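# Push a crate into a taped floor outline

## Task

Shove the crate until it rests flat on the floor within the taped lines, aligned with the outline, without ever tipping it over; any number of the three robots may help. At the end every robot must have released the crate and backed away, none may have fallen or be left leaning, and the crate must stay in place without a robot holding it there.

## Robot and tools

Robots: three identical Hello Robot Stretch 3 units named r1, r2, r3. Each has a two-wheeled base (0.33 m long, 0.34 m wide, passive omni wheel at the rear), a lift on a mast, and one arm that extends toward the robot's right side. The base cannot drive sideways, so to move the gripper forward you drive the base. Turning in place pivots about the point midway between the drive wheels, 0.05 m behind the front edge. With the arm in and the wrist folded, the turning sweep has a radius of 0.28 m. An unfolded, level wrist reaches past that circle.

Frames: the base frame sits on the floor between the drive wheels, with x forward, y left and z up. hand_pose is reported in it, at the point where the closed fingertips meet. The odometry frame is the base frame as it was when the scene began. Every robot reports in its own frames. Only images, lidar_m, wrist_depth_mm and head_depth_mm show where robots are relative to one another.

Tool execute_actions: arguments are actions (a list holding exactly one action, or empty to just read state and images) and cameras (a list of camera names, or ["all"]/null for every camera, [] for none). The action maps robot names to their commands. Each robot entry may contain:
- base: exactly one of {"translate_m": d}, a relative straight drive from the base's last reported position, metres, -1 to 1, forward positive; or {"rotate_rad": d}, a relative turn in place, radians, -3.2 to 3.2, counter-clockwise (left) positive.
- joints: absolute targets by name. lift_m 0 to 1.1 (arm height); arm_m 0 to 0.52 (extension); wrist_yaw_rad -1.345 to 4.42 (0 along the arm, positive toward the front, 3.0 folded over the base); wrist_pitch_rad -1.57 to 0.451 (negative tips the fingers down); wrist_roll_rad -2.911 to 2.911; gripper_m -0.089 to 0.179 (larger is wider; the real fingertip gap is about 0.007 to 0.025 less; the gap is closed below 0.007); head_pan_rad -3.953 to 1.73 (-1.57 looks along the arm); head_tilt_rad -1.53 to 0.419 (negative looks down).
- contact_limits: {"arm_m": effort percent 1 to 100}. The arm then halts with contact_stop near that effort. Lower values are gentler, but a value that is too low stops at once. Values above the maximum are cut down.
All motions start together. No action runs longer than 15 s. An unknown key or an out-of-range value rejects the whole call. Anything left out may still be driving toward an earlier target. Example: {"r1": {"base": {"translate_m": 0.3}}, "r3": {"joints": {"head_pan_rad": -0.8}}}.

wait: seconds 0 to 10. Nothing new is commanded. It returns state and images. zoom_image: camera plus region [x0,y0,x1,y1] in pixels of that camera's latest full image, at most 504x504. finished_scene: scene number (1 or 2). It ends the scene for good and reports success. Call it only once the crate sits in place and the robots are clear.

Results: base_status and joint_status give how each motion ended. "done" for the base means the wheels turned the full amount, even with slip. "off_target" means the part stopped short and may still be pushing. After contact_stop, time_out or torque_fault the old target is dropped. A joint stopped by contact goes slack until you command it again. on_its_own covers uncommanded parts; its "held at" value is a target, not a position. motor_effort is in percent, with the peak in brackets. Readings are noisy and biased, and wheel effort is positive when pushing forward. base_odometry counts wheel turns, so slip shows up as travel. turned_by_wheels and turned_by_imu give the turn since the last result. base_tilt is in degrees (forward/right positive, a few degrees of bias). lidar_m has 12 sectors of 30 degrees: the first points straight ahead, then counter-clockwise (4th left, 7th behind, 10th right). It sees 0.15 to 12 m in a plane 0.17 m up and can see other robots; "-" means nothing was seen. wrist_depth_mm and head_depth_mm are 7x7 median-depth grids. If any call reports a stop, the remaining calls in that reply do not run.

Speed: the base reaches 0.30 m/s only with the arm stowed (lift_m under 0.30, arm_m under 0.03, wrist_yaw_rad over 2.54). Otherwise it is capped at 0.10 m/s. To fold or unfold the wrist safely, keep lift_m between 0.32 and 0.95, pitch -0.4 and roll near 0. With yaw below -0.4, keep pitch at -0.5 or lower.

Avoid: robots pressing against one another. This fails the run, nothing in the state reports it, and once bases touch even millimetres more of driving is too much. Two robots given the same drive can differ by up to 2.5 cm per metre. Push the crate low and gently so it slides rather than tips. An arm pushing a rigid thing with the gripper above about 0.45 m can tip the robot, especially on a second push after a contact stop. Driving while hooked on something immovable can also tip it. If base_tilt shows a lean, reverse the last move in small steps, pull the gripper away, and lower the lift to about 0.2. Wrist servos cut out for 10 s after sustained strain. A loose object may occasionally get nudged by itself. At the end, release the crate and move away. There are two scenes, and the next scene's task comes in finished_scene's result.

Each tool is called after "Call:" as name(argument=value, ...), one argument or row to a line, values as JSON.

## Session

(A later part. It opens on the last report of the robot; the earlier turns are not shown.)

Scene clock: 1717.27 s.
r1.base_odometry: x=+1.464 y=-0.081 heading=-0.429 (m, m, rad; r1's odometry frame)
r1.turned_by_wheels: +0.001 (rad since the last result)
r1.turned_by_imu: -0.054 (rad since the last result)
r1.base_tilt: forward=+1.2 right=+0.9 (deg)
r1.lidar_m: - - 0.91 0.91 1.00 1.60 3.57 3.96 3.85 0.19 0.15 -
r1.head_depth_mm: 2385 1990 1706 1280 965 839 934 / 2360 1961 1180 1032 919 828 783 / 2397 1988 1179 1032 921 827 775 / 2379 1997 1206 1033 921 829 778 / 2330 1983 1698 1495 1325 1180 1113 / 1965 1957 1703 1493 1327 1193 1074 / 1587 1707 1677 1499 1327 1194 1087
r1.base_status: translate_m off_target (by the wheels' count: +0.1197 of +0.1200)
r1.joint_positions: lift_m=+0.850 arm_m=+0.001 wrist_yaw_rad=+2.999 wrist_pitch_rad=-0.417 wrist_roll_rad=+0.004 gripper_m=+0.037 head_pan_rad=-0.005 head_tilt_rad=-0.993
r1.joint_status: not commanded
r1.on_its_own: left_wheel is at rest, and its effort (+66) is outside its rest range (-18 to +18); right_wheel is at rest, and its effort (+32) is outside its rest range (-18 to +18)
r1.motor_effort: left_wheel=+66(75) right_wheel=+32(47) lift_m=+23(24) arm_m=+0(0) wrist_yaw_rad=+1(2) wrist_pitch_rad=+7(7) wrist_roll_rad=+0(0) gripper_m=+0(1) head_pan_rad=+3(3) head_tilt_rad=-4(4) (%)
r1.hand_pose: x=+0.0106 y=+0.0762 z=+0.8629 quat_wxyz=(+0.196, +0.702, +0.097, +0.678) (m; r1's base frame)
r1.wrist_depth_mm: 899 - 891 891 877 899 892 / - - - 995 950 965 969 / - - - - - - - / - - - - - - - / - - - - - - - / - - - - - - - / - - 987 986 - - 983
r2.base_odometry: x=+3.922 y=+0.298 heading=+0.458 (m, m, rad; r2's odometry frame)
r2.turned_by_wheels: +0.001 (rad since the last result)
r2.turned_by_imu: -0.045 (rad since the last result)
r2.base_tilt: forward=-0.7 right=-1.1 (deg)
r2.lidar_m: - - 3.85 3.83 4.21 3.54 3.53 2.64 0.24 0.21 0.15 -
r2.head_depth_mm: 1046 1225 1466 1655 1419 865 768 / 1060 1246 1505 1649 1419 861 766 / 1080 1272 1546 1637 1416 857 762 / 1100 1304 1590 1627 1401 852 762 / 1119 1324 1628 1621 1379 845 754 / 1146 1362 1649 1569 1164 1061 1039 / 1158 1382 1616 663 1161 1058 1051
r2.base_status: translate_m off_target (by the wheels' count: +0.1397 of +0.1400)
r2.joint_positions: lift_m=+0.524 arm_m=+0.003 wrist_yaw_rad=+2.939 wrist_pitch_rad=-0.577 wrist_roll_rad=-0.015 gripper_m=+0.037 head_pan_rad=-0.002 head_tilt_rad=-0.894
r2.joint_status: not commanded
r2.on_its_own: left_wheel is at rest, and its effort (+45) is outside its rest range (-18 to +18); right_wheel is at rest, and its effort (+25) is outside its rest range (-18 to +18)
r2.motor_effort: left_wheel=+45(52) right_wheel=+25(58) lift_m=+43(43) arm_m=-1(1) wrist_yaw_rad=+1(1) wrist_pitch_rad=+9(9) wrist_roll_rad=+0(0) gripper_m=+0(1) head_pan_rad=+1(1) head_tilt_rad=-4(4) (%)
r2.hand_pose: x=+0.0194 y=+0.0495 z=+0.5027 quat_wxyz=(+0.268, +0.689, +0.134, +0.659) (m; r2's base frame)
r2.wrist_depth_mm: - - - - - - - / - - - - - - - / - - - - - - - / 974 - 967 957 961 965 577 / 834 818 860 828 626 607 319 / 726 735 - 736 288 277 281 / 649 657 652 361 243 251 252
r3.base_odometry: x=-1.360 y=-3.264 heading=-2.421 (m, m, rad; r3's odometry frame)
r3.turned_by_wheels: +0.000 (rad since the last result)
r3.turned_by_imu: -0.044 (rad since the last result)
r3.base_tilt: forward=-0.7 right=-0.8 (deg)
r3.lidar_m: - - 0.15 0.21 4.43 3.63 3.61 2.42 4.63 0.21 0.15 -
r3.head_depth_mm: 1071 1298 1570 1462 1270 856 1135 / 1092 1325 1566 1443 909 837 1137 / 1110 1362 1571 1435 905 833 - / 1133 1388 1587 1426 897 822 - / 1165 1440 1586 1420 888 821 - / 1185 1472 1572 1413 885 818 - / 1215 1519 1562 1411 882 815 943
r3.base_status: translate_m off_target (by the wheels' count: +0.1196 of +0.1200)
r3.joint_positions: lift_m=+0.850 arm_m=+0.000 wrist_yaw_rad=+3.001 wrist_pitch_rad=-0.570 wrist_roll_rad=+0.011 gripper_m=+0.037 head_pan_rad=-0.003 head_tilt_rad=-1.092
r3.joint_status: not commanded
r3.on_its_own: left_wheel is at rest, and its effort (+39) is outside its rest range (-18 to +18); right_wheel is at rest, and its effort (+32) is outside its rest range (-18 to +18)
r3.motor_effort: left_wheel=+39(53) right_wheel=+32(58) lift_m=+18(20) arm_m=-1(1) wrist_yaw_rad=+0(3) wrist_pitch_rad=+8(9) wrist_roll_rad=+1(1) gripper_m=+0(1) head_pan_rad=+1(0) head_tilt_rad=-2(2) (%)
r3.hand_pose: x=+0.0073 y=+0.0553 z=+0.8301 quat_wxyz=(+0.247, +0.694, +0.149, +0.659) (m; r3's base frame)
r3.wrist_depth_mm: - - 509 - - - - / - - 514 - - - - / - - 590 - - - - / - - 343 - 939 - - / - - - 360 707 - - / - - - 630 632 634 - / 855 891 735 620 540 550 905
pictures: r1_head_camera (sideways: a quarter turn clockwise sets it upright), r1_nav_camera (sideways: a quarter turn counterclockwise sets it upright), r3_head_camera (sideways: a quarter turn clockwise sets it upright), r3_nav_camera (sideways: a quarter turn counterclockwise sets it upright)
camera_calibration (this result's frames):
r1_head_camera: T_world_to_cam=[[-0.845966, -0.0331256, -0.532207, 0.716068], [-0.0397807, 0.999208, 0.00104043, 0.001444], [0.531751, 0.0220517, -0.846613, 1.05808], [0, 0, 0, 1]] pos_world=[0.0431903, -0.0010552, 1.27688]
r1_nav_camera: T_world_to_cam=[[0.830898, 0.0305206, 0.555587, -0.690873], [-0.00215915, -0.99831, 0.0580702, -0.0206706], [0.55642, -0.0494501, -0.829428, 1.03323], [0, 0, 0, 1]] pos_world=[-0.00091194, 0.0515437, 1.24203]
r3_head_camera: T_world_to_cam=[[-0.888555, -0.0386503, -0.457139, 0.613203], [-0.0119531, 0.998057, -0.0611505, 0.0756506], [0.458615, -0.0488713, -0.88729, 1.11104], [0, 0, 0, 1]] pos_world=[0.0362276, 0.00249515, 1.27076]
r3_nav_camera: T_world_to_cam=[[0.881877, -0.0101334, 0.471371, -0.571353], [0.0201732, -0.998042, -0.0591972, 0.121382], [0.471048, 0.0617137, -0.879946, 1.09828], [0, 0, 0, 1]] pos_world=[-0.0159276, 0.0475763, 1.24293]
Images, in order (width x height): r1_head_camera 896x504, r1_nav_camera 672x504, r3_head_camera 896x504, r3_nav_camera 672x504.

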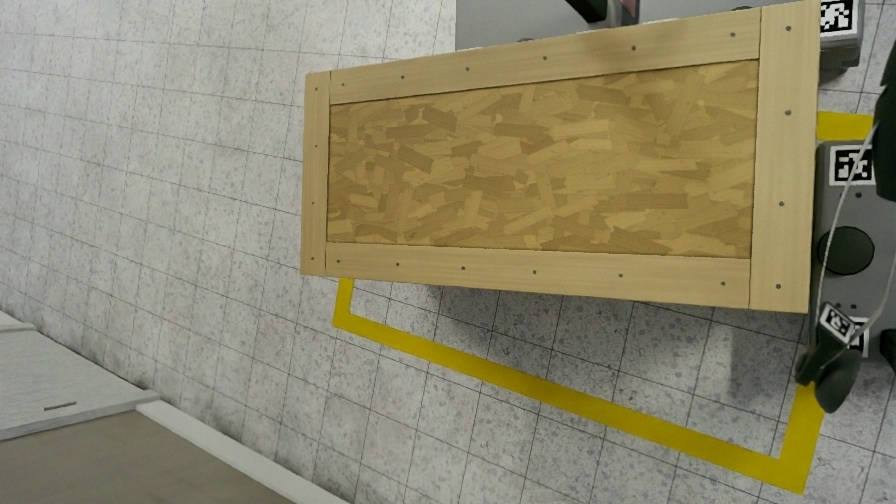

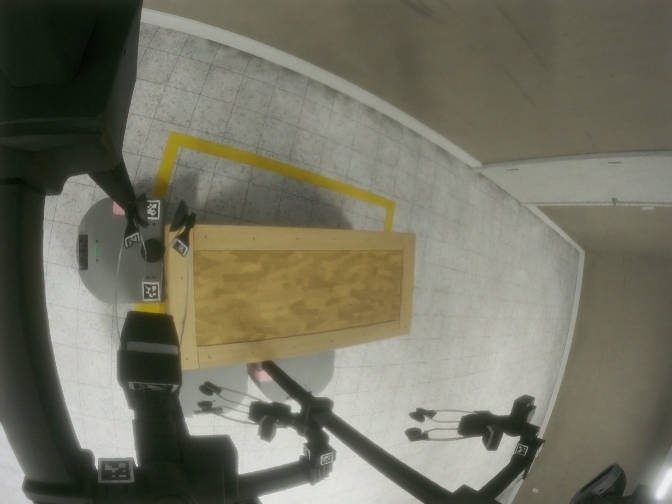

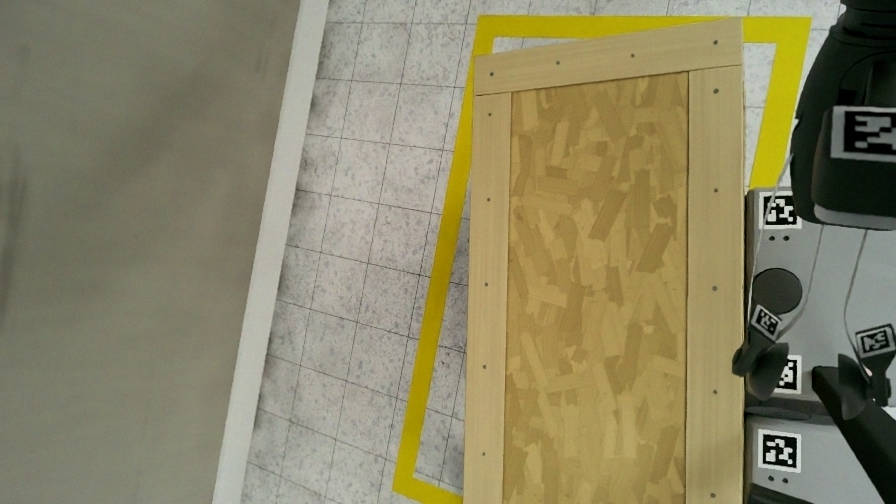

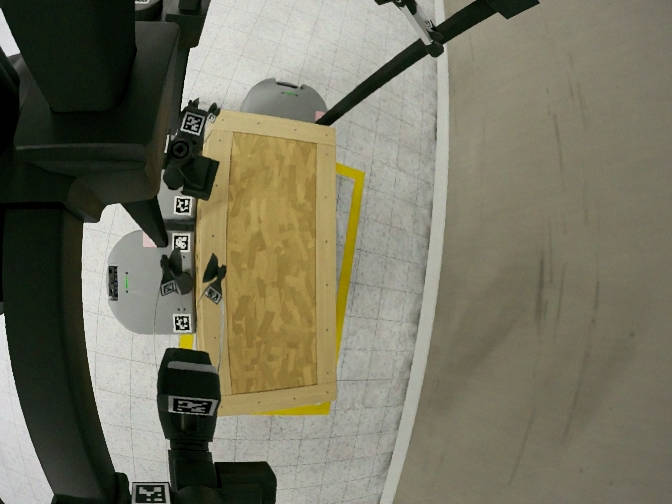

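Call:
execute_actions(
  actions=[
    {"r1":{"base":{"translate_m":0.15}},"r2":{"base":{"translate_m":0.17}},"r3":{"base":{"translate_m":0.15}}},
  ],
  cameras=["r1_head_camera","r1_nav_camera","r3_head_camera","r3_nav_camera"],
)

Scene clock: 1728.13 s.
r1.base_odometry: x=+1.600 y=-0.143 heading=-0.429 (m, m, rad; r1's odometry frame)
r1.turned_by_wheels: +0.000 (rad since the last result)
r1.turned_by_imu: -0.067 (rad since the last result)
r1.base_tilt: forward=+1.2 right=+0.8 (deg)
r1.lidar_m: - - 0.88 0.86 0.93 1.39 3.59 3.88 3.90 0.20 0.15 -
r1.head_depth_mm: 2369 1980 1694 1287 1066 837 946 / 2386 1985 1177 1035 919 828 782 / 2385 1989 1183 1035 922 827 778 / 2383 1992 1179 1035 922 830 778 / 2395 1995 1698 1484 1303 1158 1113 / 2148 2000 1694 1494 1324 1191 1069 / 1703 1802 1697 1490 1327 1193 1085
r1.base_status: translate_m off_target (by the wheels' count: +0.1497 of +0.1500)
r1.joint_positions: lift_m=+0.850 arm_m=+0.001 wrist_yaw_rad=+2.999 wrist_pitch_rad=-0.417 wrist_roll_rad=+0.004 gripper_m=+0.037 head_pan_rad=-0.005 head_tilt_rad=-0.993
r1.joint_status: not commanded
r1.on_its_own: left_wheel is at rest, and its effort (+58) is outside its rest range (-18 to +18); right_wheel is at rest, and its effort (+35) is outside its rest range (-18 to +18)
r1.motor_effort: left_wheel=+58(71) right_wheel=+35(37) lift_m=+23(24) arm_m=+0(0) wrist_yaw_rad=+1(1) wrist_pitch_rad=+7(7) wrist_roll_rad=+0(0) gripper_m=+0(0) head_pan_rad=+3(3) head_tilt_rad=-4(4) (%)
r1.hand_pose: x=+0.0106 y=+0.0762 z=+0.8629 quat_wxyz=(+0.196, +0.702, +0.097, +0.678) (m; r1's base frame)
r1.wrist_depth_mm: 818 - 835 843 853 872 894 / 890 - 947 947 954 954 983 / - - - - - - - / - - - - - - - / - - - - - - - / - - - - - - - / - - 955 - 994 988 999
r2.base_odometry: x=+4.074 y=+0.373 heading=+0.459 (m, m, rad; r2's odometry frame)
r2.turned_by_wheels: +0.001 (rad since the last result)
r2.turned_by_imu: -0.067 (rad since the last result)
r2.base_tilt: forward=-0.8 right=-1.2 (deg)
r2.lidar_m: - - 3.88 3.82 4.10 3.62 3.56 2.68 0.23 0.21 0.15 -
r2.head_depth_mm: 1026 1202 1457 1640 1427 864 771 / 1033 1211 1471 1639 1420 861 769 / 1047 1235 1492 1630 1404 855 762 / 1056 1241 1514 1627 1395 852 759 / 1070 1260 1546 1618 1386 843 755 / 1083 1277 1556 1567 1362 1063 1038 / 1091 1287 1533 682 1135 1058 1053
r2.base_status: translate_m off_target (by the wheels' count: +0.1697 of +0.1700)
r2.joint_positions: lift_m=+0.524 arm_m=+0.003 wrist_yaw_rad=+2.939 wrist_pitch_rad=-0.577 wrist_roll_rad=-0.015 gripper_m=+0.037 head_pan_rad=-0.002 head_tilt_rad=-0.894
r2.joint_status: not commanded
r2.on_its_own: left_wheel is at rest, and its effort (+48) is outside its rest range (-18 to +18); right_wheel is at rest, and its effort (+27) is outside its rest range (-18 to +18)
r2.motor_effort: left_wheel=+48(49) right_wheel=+27(49) lift_m=+43(43) arm_m=-1(1) wrist_yaw_rad=+0(0) wrist_pitch_rad=+9(10) wrist_roll_rad=-1(1) gripper_m=+0(0) head_pan_rad=+2(2) head_tilt_rad=-4(4) (%)
r2.hand_pose: x=+0.0194 y=+0.0495 z=+0.5027 quat_wxyz=(+0.268, +0.689, +0.134, +0.659) (m; r2's base frame)
r2.wrist_depth_mm: - - - - - - - / - - - - - - - / - - - - - - - / 991 - 981 962 979 - 903 / 822 829 870 821 621 321 321 / 753 748 - 723 289 279 281 / 660 648 641 363 244 251 249
r3.base_odometry: x=-1.473 y=-3.362 heading=-2.420 (m, m, rad; r3's odometry frame)
r3.turned_by_wheels: +0.000 (rad since the last result)
r3.turned_by_imu: -0.065 (rad since the last result)
r3.base_tilt: forward=-0.6 right=-0.8 (deg)
r3.lidar_m: - - 0.15 0.20 4.54 3.67 3.63 2.44 4.64 0.21 0.15 -
r3.head_depth_mm: 1070 1299 1577 1465 1262 853 1130 / 1084 1331 1566 1448 910 840 1133 / 1099 1341 1579 1443 906 832 - / 1117 1373 1570 1431 898 826 - / 1136 1398 1570 1416 891 822 - / 1143 1412 1567 1410 885 815 - / 1152 1437 1557 1403 881 811 935
r3.base_status: translate_m off_target (by the wheels' count: +0.1496 of +0.1500)
r3.joint_positions: lift_m=+0.850 arm_m=+0.000 wrist_yaw_rad=+3.001 wrist_pitch_rad=-0.570 wrist_roll_rad=+0.011 gripper_m=+0.037 head_pan_rad=-0.003 head_tilt_rad=-1.092
r3.joint_status: not commanded
r3.on_its_own: left_wheel is at rest, and its effort (+38) is outside its rest range (-18 to +18); right_wheel is at rest, and its effort (+33) is outside its rest range (-18 to +18)
r3.motor_effort: left_wheel=+38(64) right_wheel=+33(53) lift_m=+18(20) arm_m=-1(1) wrist_yaw_rad=-1(3) wrist_pitch_rad=+8(9) wrist_roll_rad=+1(1) gripper_m=+0(0) head_pan_rad=+2(2) head_tilt_rad=-2(2) (%)
r3.hand_pose: x=+0.0073 y=+0.0553 z=+0.8301 quat_wxyz=(+0.247, +0.694, +0.149, +0.659) (m; r3's base frame)
r3.wrist_depth_mm: - - 511 - - - - / - - 514 - - - - / - - 601 - - - - / - - 341 - - - - / - - - 360 712 - - / - - - 650 630 628 - / 878 891 734 609 544 547 926
pictures: r1_head_camera (sideways: a quarter turn clockwise sets it upright), r1_nav_camera (sideways: a quarter turn counterclockwise sets it upright), r3_head_camera (sideways: a quarter turn clockwise sets it upright), r3_nav_camera (sideways: a quarter turn counterclockwise sets it upright)
camera_calibration (this result's frames):
r1_head_camera: T_world_to_cam=[[-0.846049, -0.0331254, -0.532075, 0.715896], [-0.0397808, 0.999208, 0.00104747, 0.00143482], [0.531619, 0.0220526, -0.846696, 1.05819], [0, 0, 0, 1]] pos_world=[0.0431864, -0.00105517, 1.27687]
r1_nav_camera: T_world_to_cam=[[0.830985, 0.0305203, 0.555457, -0.690705], [-0.00214986, -0.99831, 0.0580697, -0.02067], [0.556291, -0.0494492, -0.829515, 1.03335], [0, 0, 0, 1]] pos_world=[-0.000921285, 0.0515437, 1.24203]
r3_head_camera: T_world_to_cam=[[-0.888301, -0.0386929, -0.457629, 0.613839], [-0.0119662, 0.998056, -0.0611588, 0.0756616], [0.459106, -0.0488513, -0.887037, 1.11071], [0, 0, 0, 1]] pos_world=[0.0362447, 0.00249651, 1.27078]
r3_nav_camera: T_world_to_cam=[[0.881617, -0.0100912, 0.471857, -0.571984], [0.0202527, -0.998042, -0.0591843, 0.121365], [0.47153, 0.0617343, -0.879687, 1.09794], [0, 0, 0, 1]] pos_world=[-0.0158973, 0.0475752, 1.24292]
Images, in order (width x height): r1_head_camera 896x504, r1_nav_camera 672x504, r3_head_camera 896x504, r3_nav_camera 672x504.

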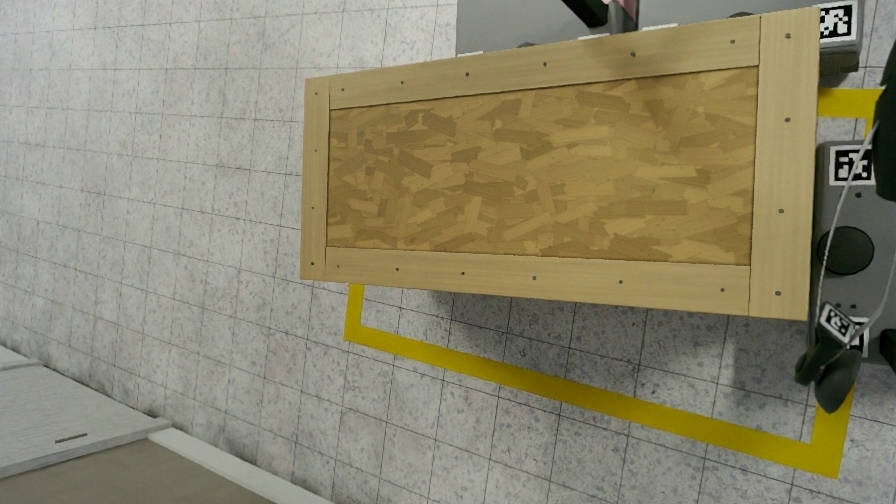

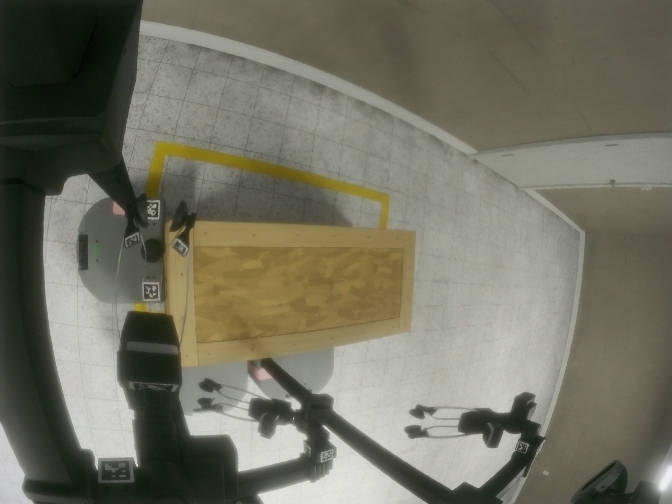

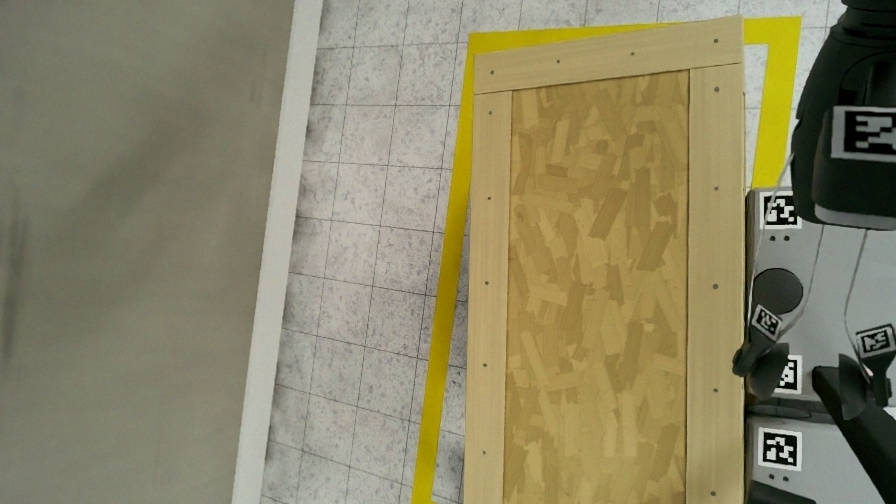

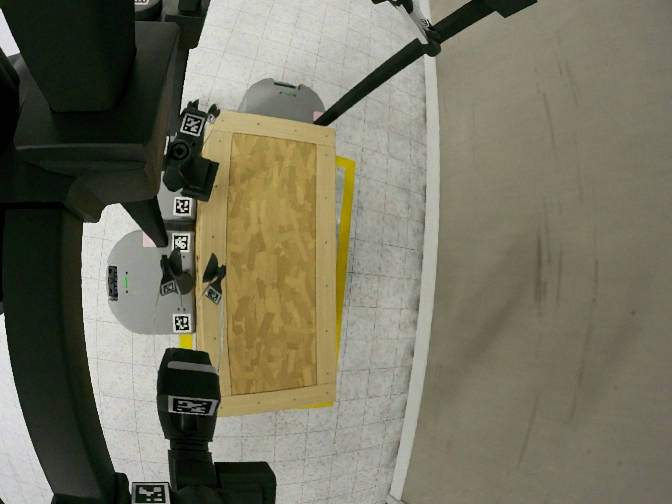

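Call:
execute_actions(
  actions=[
    {"r1":{"base":{"translate_m":0.25}},"r2":{"base":{"translate_m":0.25}},"r3":{"base":{"translate_m":0.25}}},
  ],
  cameras=["r1_head_camera","r1_nav_camera","r3_head_camera"],
)

Scene clock: 1775.20 s.
r1.base_odometry: x=+1.827 y=-0.247 heading=-0.428 (m, m, rad; r1's odometry frame)
r1.turned_by_wheels: +0.001 (rad since the last result)
r1.turned_by_imu: -0.099 (rad since the last result)
r1.base_tilt: forward=+1.2 right=+0.9 (deg)
r1.lidar_m: - - 0.82 0.79 0.83 1.14 3.27 3.75 4.07 0.20 0.15 -
r1.head_depth_mm: 2371 1985 1696 1486 1126 847 946 / 2368 1985 1180 1039 918 828 781 / 2383 1986 1186 1039 922 828 778 / 2373 1990 1184 1035 925 829 776 / 2382 1971 1705 1497 1301 1160 783 / 2338 1984 1697 1490 1329 1192 1075 / 1911 1902 1707 1485 1328 1192 1089
r1.base_status: translate_m off_target (by the wheels' count: +0.2497 of +0.2500)
r1.joint_positions: lift_m=+0.850 arm_m=+0.001 wrist_yaw_rad=+2.999 wrist_pitch_rad=-0.417 wrist_roll_rad=+0.004 gripper_m=+0.037 head_pan_rad=-0.005 head_tilt_rad=-0.993
r1.joint_status: not commanded
r1.on_its_own: left_wheel is at rest, and its effort (+68) is outside its rest range (-18 to +18); right_wheel is at rest, and its effort (+30) is outside its rest range (-18 to +18)
r1.motor_effort: left_wheel=+68(71) right_wheel=+30(34) lift_m=+24(24) arm_m=+0(0) wrist_yaw_rad=+1(2) wrist_pitch_rad=+7(6) wrist_roll_rad=+0(0) gripper_m=-1(0) head_pan_rad=+3(3) head_tilt_rad=-4(5) (%)
r1.hand_pose: x=+0.0106 y=+0.0762 z=+0.8629 quat_wxyz=(+0.196, +0.702, +0.097, +0.678) (m; r1's base frame)
r1.wrist_depth_mm: 701 - 751 795 803 856 894 / 749 - 814 871 887 928 986 / 835 886 915 942 - - - / 927 969 - - - - - / - - - - - - - / - - - - - - - / - - - - - 972 -
r2.base_odometry: x=+4.298 y=+0.484 heading=+0.460 (m, m, rad; r2's odometry frame)
r2.turned_by_wheels: +0.001 (rad since the last result)
r2.turned_by_imu: -0.099 (rad since the last result)
r2.base_tilt: forward=-0.6 right=-1.1 (deg)
r2.lidar_m: - - 3.20 3.81 3.96 3.76 3.63 2.74 0.23 0.21 0.15 -
r2.head_depth_mm: 998 1179 1446 1646 1432 867 769 / 996 1180 1439 1638 1419 860 765 / 996 1183 1441 1635 1409 855 764 / 995 1178 1439 1627 1400 850 759 / 997 1176 1431 1613 1386 846 755 / 996 1177 1438 1573 1362 1065 1026 / 995 1179 1396 543 1157 1060 1033
r2.base_status: translate_m off_target (by the wheels' count: +0.2497 of +0.2500)
r2.joint_positions: lift_m=+0.524 arm_m=+0.003 wrist_yaw_rad=+2.939 wrist_pitch_rad=-0.577 wrist_roll_rad=-0.015 gripper_m=+0.037 head_pan_rad=-0.002 head_tilt_rad=-0.894
r2.joint_status: not commanded
r2.on_its_own: left_wheel is at rest, and its effort (+45) is outside its rest range (-18 to +18); right_wheel is at rest, and its effort (+34) is outside its rest range (-18 to +18)
r2.motor_effort: left_wheel=+45(49) right_wheel=+34(49) lift_m=+43(43) arm_m=+0(1) wrist_yaw_rad=+0(1) wrist_pitch_rad=+9(9) wrist_roll_rad=-1(0) gripper_m=+0(1) head_pan_rad=+1(1) head_tilt_rad=-4(4) (%)
r2.hand_pose: x=+0.0194 y=+0.0495 z=+0.5027 quat_wxyz=(+0.268, +0.689, +0.134, +0.659) (m; r2's base frame)
r2.wrist_depth_mm: - - - - - - - / - - - - - - - / - - - - - - 493 / 981 - 964 948 986 971 557 / 839 812 877 838 619 321 320 / 725 728 - 716 288 279 282 / 650 650 649 365 244 252 252
r3.base_odometry: x=-1.660 y=-3.527 heading=-2.420 (m, m, rad; r3's odometry frame)
r3.turned_by_wheels: +0.000 (rad since the last result)
r3.turned_by_imu: -0.097 (rad since the last result)
r3.base_tilt: forward=-0.5 right=-0.9 (deg)
r3.lidar_m: - - 0.15 0.21 4.40 3.78 3.65 2.46 4.75 0.21 0.15 -
r3.head_depth_mm: 1083 1329 1579 1468 1269 852 1130 / 1082 1328 1574 1451 910 840 1135 / 1083 1333 1575 1437 906 832 - / 1088 1341 1575 1424 898 828 - / 1090 1346 1560 1425 891 823 - / 1090 1339 1544 1404 886 818 - / 1088 1346 1527 1390 878 812 933
r3.base_status: translate_m off_target (by the wheels' count: +0.2496 of +0.2500)
r3.joint_positions: lift_m=+0.850 arm_m=+0.000 wrist_yaw_rad=+3.001 wrist_pitch_rad=-0.570 wrist_roll_rad=+0.011 gripper_m=+0.037 head_pan_rad=-0.003 head_tilt_rad=-1.092
r3.joint_status: not commanded
r3.on_its_own: left_wheel is at rest, and its effort (+36) is outside its rest range (-18 to +18); right_wheel is at rest, and its effort (+34) is outside its rest range (-18 to +18)
r3.motor_effort: left_wheel=+36(60) right_wheel=+34(61) lift_m=+18(21) arm_m=-1(2) wrist_yaw_rad=+0(3) wrist_pitch_rad=+8(9) wrist_roll_rad=+1(1) gripper_m=+0(0) head_pan_rad=+1(2) head_tilt_rad=-2(2) (%)
r3.hand_pose: x=+0.0073 y=+0.0553 z=+0.8301 quat_wxyz=(+0.247, +0.694, +0.149, +0.659) (m; r3's base frame)
r3.wrist_depth_mm: - - 510 - - - - / - - 510 - - - - / - - 621 - - - - / - - 339 - - - - / - - - 352 707 - - / - - - 639 632 631 - / 870 890 740 618 541 553 919
pictures: r1_head_camera (sideways: a quarter turn clockwise sets it upright), r1_nav_camera (sideways: a quarter turn counterclockwise sets it upright), r3_head_camera (sideways: a quarter turn clockwise sets it upright)
camera_calibration (this result's frames):
r1_head_camera: T_world_to_cam=[[-0.846094, -0.0331251, -0.532004, 0.715804], [-0.0397806, 0.999208, 0.00105129, 0.00142986], [0.531548, 0.0220529, -0.846741, 1.05825], [0, 0, 0, 1]] pos_world=[0.0431843, -0.00105516, 1.27687]
r1_nav_camera: T_world_to_cam=[[0.831032, 0.03052, 0.555387, -0.690614], [-0.00214501, -0.99831, 0.0580695, -0.0206696], [0.556221, -0.0494489, -0.829562, 1.03341], [0, 0, 0, 1]] pos_world=[-0.000926334, 0.0515438, 1.24204]
r3_head_camera: T_world_to_cam=[[-0.88842, -0.0386922, -0.457397, 0.613538], [-0.0119819, 0.998056, -0.0611549, 0.0756565], [0.458874, -0.0488508, -0.887157, 1.11087], [0, 0, 0, 1]] pos_world=[0.0362365, 0.00249652, 1.27077]
Images, in order (width x height): r1_head_camera 896x504, r1_nav_camera 672x504, r3_head_camera 896x504.

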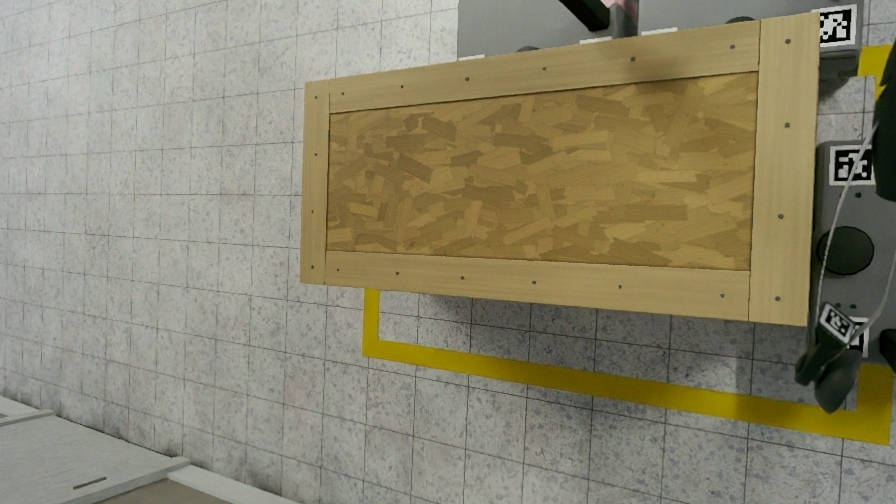

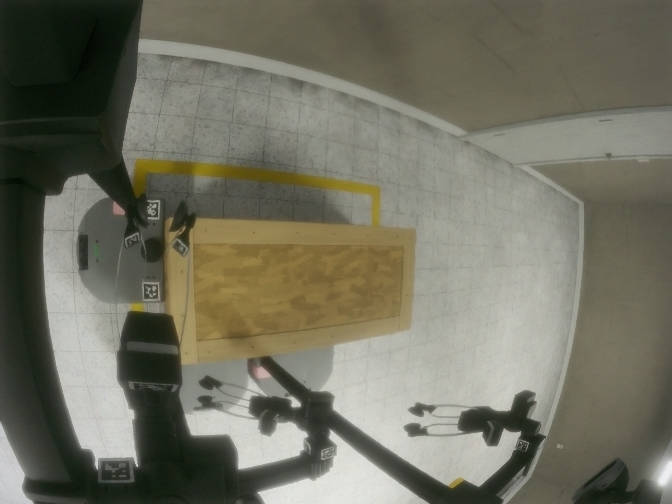

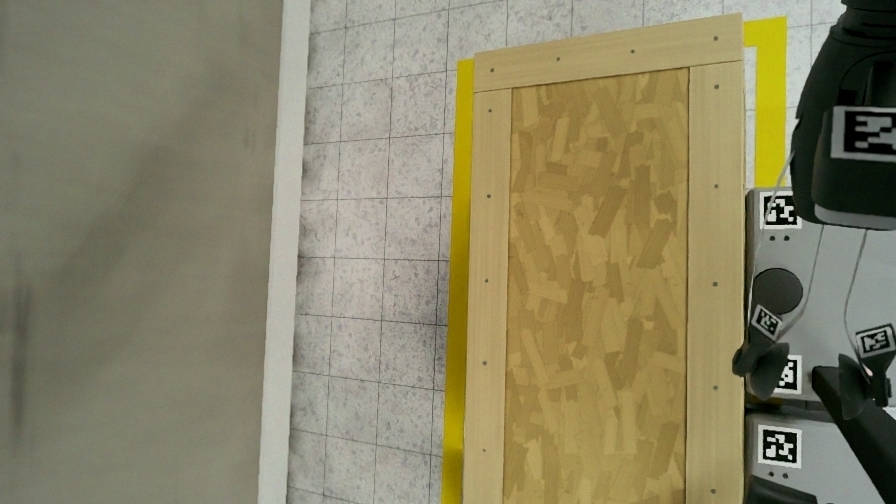

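Call:
execute_actions(
  actions=[
    {"r1":{"base":{"translate_m":-0.35},"joints":{"lift_m":0.27,"wrist_pitch_rad":-0.4}},"r2":{"base":{"translate_m":0.1}},"r3":{"base":{"translate_m":0.1}}},
  ],
  cameras=["r1_nav_camera"],
)

Call:
execute_actions(
  actions=[
    {"r1":{"base":{"rotate_rad":-1.555}},"r2":{"base":{"translate_m":-0.01}},"r3":{"base":{"translate_m":-0.01}}},
  ],
  cameras=["r1_nav_camera","r1_head_camera"],
)

Scene clock: 1847.50 s.
r1.base_odometry: x=+1.509 y=-0.102 heading=-0.428 (m, m, rad; r1's odometry frame)
r1.turned_by_wheels: +0.000 (rad since the last result)
r1.turned_by_imu: -0.003 (rad since the last result)
r1.base_tilt: forward=+1.1 right=+0.9 (deg)
r1.lidar_m: 0.40 1.12 0.83 0.80 0.83 1.14 3.28 3.42 4.08 3.94 0.52 0.41
r1.head_depth_mm: 2362 1966 1461 1258 1141 1191 1083 / 2384 1947 1201 1037 1027 1191 1110 / 2368 1380 1180 1036 1053 1195 1111 / 2395 1905 1189 1037 1070 1195 1118 / 2375 1980 1703 1465 1303 1193 1118 / 2334 2001 1706 1489 1326 1192 1086 / 1963 1897 1713 1486 1328 1198 1086
r1.base_status: done
r1.joint_positions: lift_m=+0.270 arm_m=+0.001 wrist_yaw_rad=+2.999 wrist_pitch_rad=-0.417 wrist_roll_rad=+0.004 gripper_m=+0.037 head_pan_rad=-0.005 head_tilt_rad=-0.993
r1.joint_status: all done
r1.motor_effort: left_wheel=+1(60) right_wheel=+0(28) lift_m=+20(23) arm_m=+0(0) wrist_yaw_rad=+2(0) wrist_pitch_rad=+7(7) wrist_roll_rad=+0(0) gripper_m=+0(0) head_pan_rad=+3(3) head_tilt_rad=-4(3) (%)
r1.hand_pose: x=+0.0106 y=+0.0762 z=+0.2831 quat_wxyz=(+0.196, +0.702, +0.097, +0.678) (m; r1's base frame)
r1.wrist_depth_mm: 696 - 743 790 843 857 895 / 762 - 830 853 901 949 - / 799 838 867 864 854 854 827 / 693 677 673 665 649 661 661 / 562 560 - 561 551 563 543 / 482 501 - - 445 458 461 / - - - - 402 405 399
r2.base_odometry: x=+4.387 y=+0.528 heading=+0.460 (m, m, rad; r2's odometry frame)
r2.turned_by_wheels: +0.001 (rad since the last result)
r2.turned_by_imu: -0.009 (rad since the last result)
r2.base_tilt: forward=-0.8 right=-1.2 (deg)
r2.lidar_m: - - 3.09 3.81 3.97 3.79 3.64 2.75 0.23 0.21 0.15 -
r2.head_depth_mm: 987 1168 1432 1637 1426 865 772 / 988 1171 1436 1634 1412 861 765 / 991 1173 1432 1625 1410 857 762 / 991 1171 1426 1621 1393 852 761 / 988 1166 1423 1604 1396 845 755 / 988 1161 1428 1602 1383 1219 1070 / 987 1166 1429 1595 1372 1211 1080
r2.base_status: translate_m off_target (by the wheels' count: +0.0997 of +0.1000)
r2.joint_positions: lift_m=+0.524 arm_m=+0.003 wrist_yaw_rad=+2.939 wrist_pitch_rad=-0.577 wrist_roll_rad=-0.015 gripper_m=+0.037 head_pan_rad=-0.002 head_tilt_rad=-0.894
r2.joint_status: not commanded
r2.on_its_own: left_wheel is at rest, and its effort (+47) is outside its rest range (-18 to +18); right_wheel is at rest, and its effort (+28) is outside its rest range (-18 to +18)
r2.motor_effort: left_wheel=+47(49) right_wheel=+28(43) lift_m=+43(43) arm_m=-1(1) wrist_yaw_rad=+0(1) wrist_pitch_rad=+9(9) wrist_roll_rad=+0(1) gripper_m=-1(0) head_pan_rad=+1(1) head_tilt_rad=-4(4) (%)
r2.hand_pose: x=+0.0194 y=+0.0495 z=+0.5027 quat_wxyz=(+0.268, +0.689, +0.134, +0.659) (m; r2's base frame)
r2.wrist_depth_mm: - - - - - - - / - - - - 770 - - / - - - 979 860 - - / 990 - 982 841 792 981 991 / 819 794 868 808 820 321 316 / 735 735 - 708 286 281 283 / 647 650 645 364 242 251 251
r3.base_odometry: x=-1.735 y=-3.593 heading=-2.420 (m, m, rad; r3's odometry frame)
r3.turned_by_wheels: +0.000 (rad since the last result)
r3.turned_by_imu: -0.007 (rad since the last result)
r3.base_tilt: forward=-0.6 right=-0.8 (deg)
r3.lidar_m: - - 0.15 0.21 4.38 3.79 3.65 2.47 4.73 0.21 0.15 -
r3.head_depth_mm: 1072 1322 1577 1461 1264 857 1126 / 1073 1314 1574 1461 907 842 1136 / 1078 1323 1561 1439 905 830 - / 1077 1337 1575 1434 900 821 - / 1083 1335 1548 1413 891 822 - / 1080 1329 1534 1410 885 818 - / 1082 1333 1531 1401 878 809 928
r3.base_status: translate_m off_target (by the wheels' count: +0.0997 of +0.1000)
r3.joint_positions: lift_m=+0.850 arm_m=+0.000 wrist_yaw_rad=+3.000 wrist_pitch_rad=-0.570 wrist_roll_rad=+0.011 gripper_m=+0.037 head_pan_rad=-0.003 head_tilt_rad=-1.092
r3.joint_status: not commanded
r3.on_its_own: left_wheel is at rest, and its effort (+33) is outside its rest range (-18 to +18); right_wheel is at rest, and its effort (+32) is outside its rest range (-18 to +18)
r3.motor_effort: left_wheel=+33(61) right_wheel=+32(50) lift_m=+18(20) arm_m=-1(1) wrist_yaw_rad=+0(2) wrist_pitch_rad=+8(9) wrist_roll_rad=+1(1) gripper_m=-1(0) head_pan_rad=+2(2) head_tilt_rad=-2(2) (%)
r3.hand_pose: x=+0.0073 y=+0.0553 z=+0.8301 quat_wxyz=(+0.247, +0.694, +0.149, +0.659) (m; r3's base frame)
r3.wrist_depth_mm: - - 521 - - - - / - - 509 - - - - / - - 614 - - - - / - - 338 - - - - / - - - 353 721 - - / - - - 647 633 642 - / 875 884 740 624 545 550 930
pictures: r1_nav_camera (sideways: a quarter turn counterclockwise sets it upright)
camera_calibration (this result's frames):
r1_nav_camera: T_world_to_cam=[[0.831032, 0.0305201, 0.555387, -0.690613], [-0.00214485, -0.99831, 0.0580695, -0.0206696], [0.556221, -0.0494488, -0.829562, 1.03341], [0, 0, 0, 1]] pos_world=[-0.000926355, 0.0515438, 1.24204]
Images, in order (width x height): r1_nav_camera 672x504.

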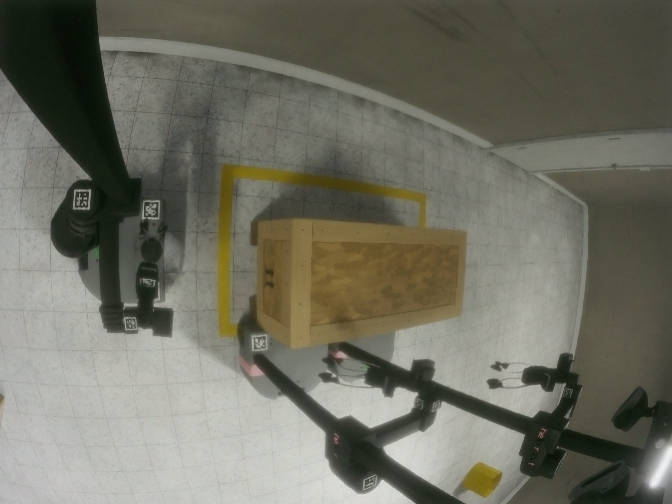

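Scene clock: 1850.03 s.
r1.base_odometry: x=+1.509 y=-0.102 heading=-1.983 (m, m, rad; r1's odometry frame)
r1.turned_by_wheels: -1.555 (rad since the last result)
r1.turned_by_imu: -1.563 (rad since the last result)
r1.base_tilt: forward=+1.2 right=+0.9 (deg)
r1.lidar_m: 3.95 0.53 0.41 0.40 1.09 0.82 0.80 0.84 1.18 3.27 3.46 4.06
r1.head_depth_mm: 2355 1975 1692 1492 1331 1193 1083 / 2358 1977 1713 1485 1320 1193 1110 / 2361 1981 1692 1490 1322 1192 1115 / 2379 1997 1699 1489 1325 1199 1123 / 2399 1974 1705 1490 1329 1197 1124 / 2390 1985 1705 1495 1288 1197 1090 / 2401 2003 1712 1495 1129 1090 1070
r1.base_status: done
r1.joint_positions: lift_m=+0.270 arm_m=+0.001 wrist_yaw_rad=+2.999 wrist_pitch_rad=-0.417 wrist_roll_rad=+0.004 gripper_m=+0.037 head_pan_rad=-0.005 head_tilt_rad=-0.993
r1.joint_status: not commanded
r1.motor_effort: left_wheel=+3(14) right_wheel=-2(8) lift_m=+21(20) arm_m=+0(1) wrist_yaw_rad=+1(1) wrist_pitch_rad=+6(7) wrist_roll_rad=+0(0) gripper_m=+0(0) head_pan_rad=+3(3) head_tilt_rad=-4(4) (%)
r1.hand_pose: x=+0.0106 y=+0.0762 z=+0.2831 quat_wxyz=(+0.196, +0.702, +0.097, +0.678) (m; r1's base frame)
r1.wrist_depth_mm: - - 393 408 428 - 461 / - - 432 446 470 633 - / 899 833 478 488 520 508 528 / 693 689 540 624 598 548 609 / 574 557 - 564 559 548 534 / 474 491 - - 455 469 458 / - - - - 404 407 405
r2.base_odometry: x=+4.378 y=+0.524 heading=+0.460 (m, m, rad; r2's odometry frame)
r2.turned_by_wheels: +0.000 (rad since the last result)
r2.turned_by_imu: -0.001 (rad since the last result)
r2.base_tilt: forward=-0.7 right=-1.1 (deg)
r2.lidar_m: - - 2.65 3.80 3.97 3.76 3.62 2.76 0.23 0.23 0.15 -
r2.head_depth_mm: 1002 1189 1448 1653 1419 863 768 / 1000 1180 1437 1628 1413 859 766 / 996 1179 1443 1622 1409 853 762 / 994 1177 1437 1621 1402 849 758 / 992 1180 1444 1609 1392 843 759 / 991 1170 1437 1601 1388 1221 1071 / 995 1172 1434 1595 1378 1149 1079
r2.base_status: done
r2.joint_positions: lift_m=+0.524 arm_m=+0.003 wrist_yaw_rad=+2.939 wrist_pitch_rad=-0.577 wrist_roll_rad=-0.015 gripper_m=+0.037 head_pan_rad=-0.002 head_tilt_rad=-0.894
r2.joint_status: not commanded
r2.motor_effort: left_wheel=+1(42) right_wheel=-1(26) lift_m=+43(43) arm_m=-1(1) wrist_yaw_rad=+0(1) wrist_pitch_rad=+10(9) wrist_roll_rad=+0(0) gripper_m=+0(0) head_pan_rad=+1(1) head_tilt_rad=-4(4) (%)
r2.hand_pose: x=+0.0194 y=+0.0495 z=+0.5027 quat_wxyz=(+0.268, +0.689, +0.134, +0.659) (m; r2's base frame)
r2.wrist_depth_mm: - - - - 727 488 503 / - - - - - - - / - - - - 847 - - / 970 - 981 - 745 751 977 / 844 814 858 834 732 319 318 / 724 725 - 729 286 281 282 / 648 650 641 644 243 250 251
r3.base_odometry: x=-1.727 y=-3.587 heading=-2.420 (m, m, rad; r3's odometry frame)
r3.turned_by_wheels: +0.000 (rad since the last result)
r3.turned_by_imu: +0.000 (rad since the last result)
r3.base_tilt: forward=-0.6 right=-0.8 (deg)
r3.lidar_m: - - 0.15 0.24 4.39 3.79 3.64 2.46 4.76 0.24 0.15 -
r3.head_depth_mm: 1077 1334 1591 1464 1274 864 1129 / 1085 1332 1572 1455 907 854 1138 / 1089 1345 1575 1440 901 845 - / 1088 1342 1564 1427 894 831 - / 1093 1340 1553 1412 887 825 - / 1093 1340 1539 1406 884 827 - / 1094 1348 1535 1396 881 818 936
r3.base_status: done
r3.joint_positions: lift_m=+0.850 arm_m=+0.000 wrist_yaw_rad=+3.000 wrist_pitch_rad=-0.570 wrist_roll_rad=+0.011 gripper_m=+0.037 head_pan_rad=-0.003 head_tilt_rad=-1.092
r3.joint_status: not commanded
r3.motor_effort: left_wheel=+0(30) right_wheel=+1(30) lift_m=+18(18) arm_m=-1(1) wrist_yaw_rad=+0(1) wrist_pitch_rad=+8(8) wrist_roll_rad=+1(1) gripper_m=-1(0) head_pan_rad=+0(2) head_tilt_rad=-2(2) (%)
r3.hand_pose: x=+0.0073 y=+0.0553 z=+0.8301 quat_wxyz=(+0.247, +0.694, +0.149, +0.659) (m; r3's base frame)
r3.wrist_depth_mm: - - 518 - - - - / - - 514 - - - - / - - 606 - - - - / - - 335 - - - - / - - - 352 709 - - / - - - 640 632 637 - / 892 893 740 716 538 548 919
pictures: r1_head_camera (sideways: a quarter turn clockwise sets it upright), r1_nav_camera (sideways: a quarter turn counterclockwise sets it upright)
camera_calibration (this result's frames):
r1_head_camera: T_world_to_cam=[[-0.846094, -0.0331252, -0.532004, 0.715803], [-0.0397808, 0.999208, 0.0010513, 0.00142984], [0.531548, 0.022053, -0.846741, 1.05825], [0, 0, 0, 1]] pos_world=[0.0431843, -0.00105515, 1.27687]
r1_nav_camera: T_world_to_cam=[[0.831032, 0.0305202, 0.555387, -0.690613], [-0.0021448, -0.99831, 0.0580695, -0.0206696], [0.556221, -0.0494488, -0.829562, 1.03341], [0, 0, 0, 1]] pos_world=[-0.000926358, 0.0515438, 1.24204]
Images, in order (width x height): r1_head_camera 896x504, r1_nav_camera 672x504.

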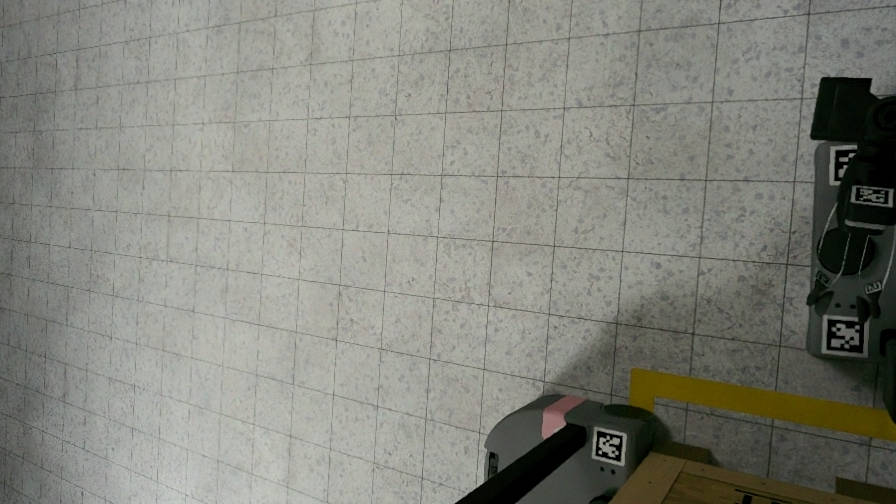

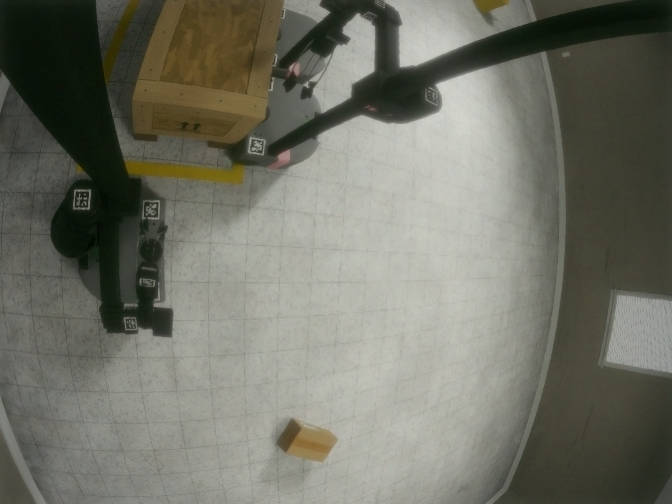

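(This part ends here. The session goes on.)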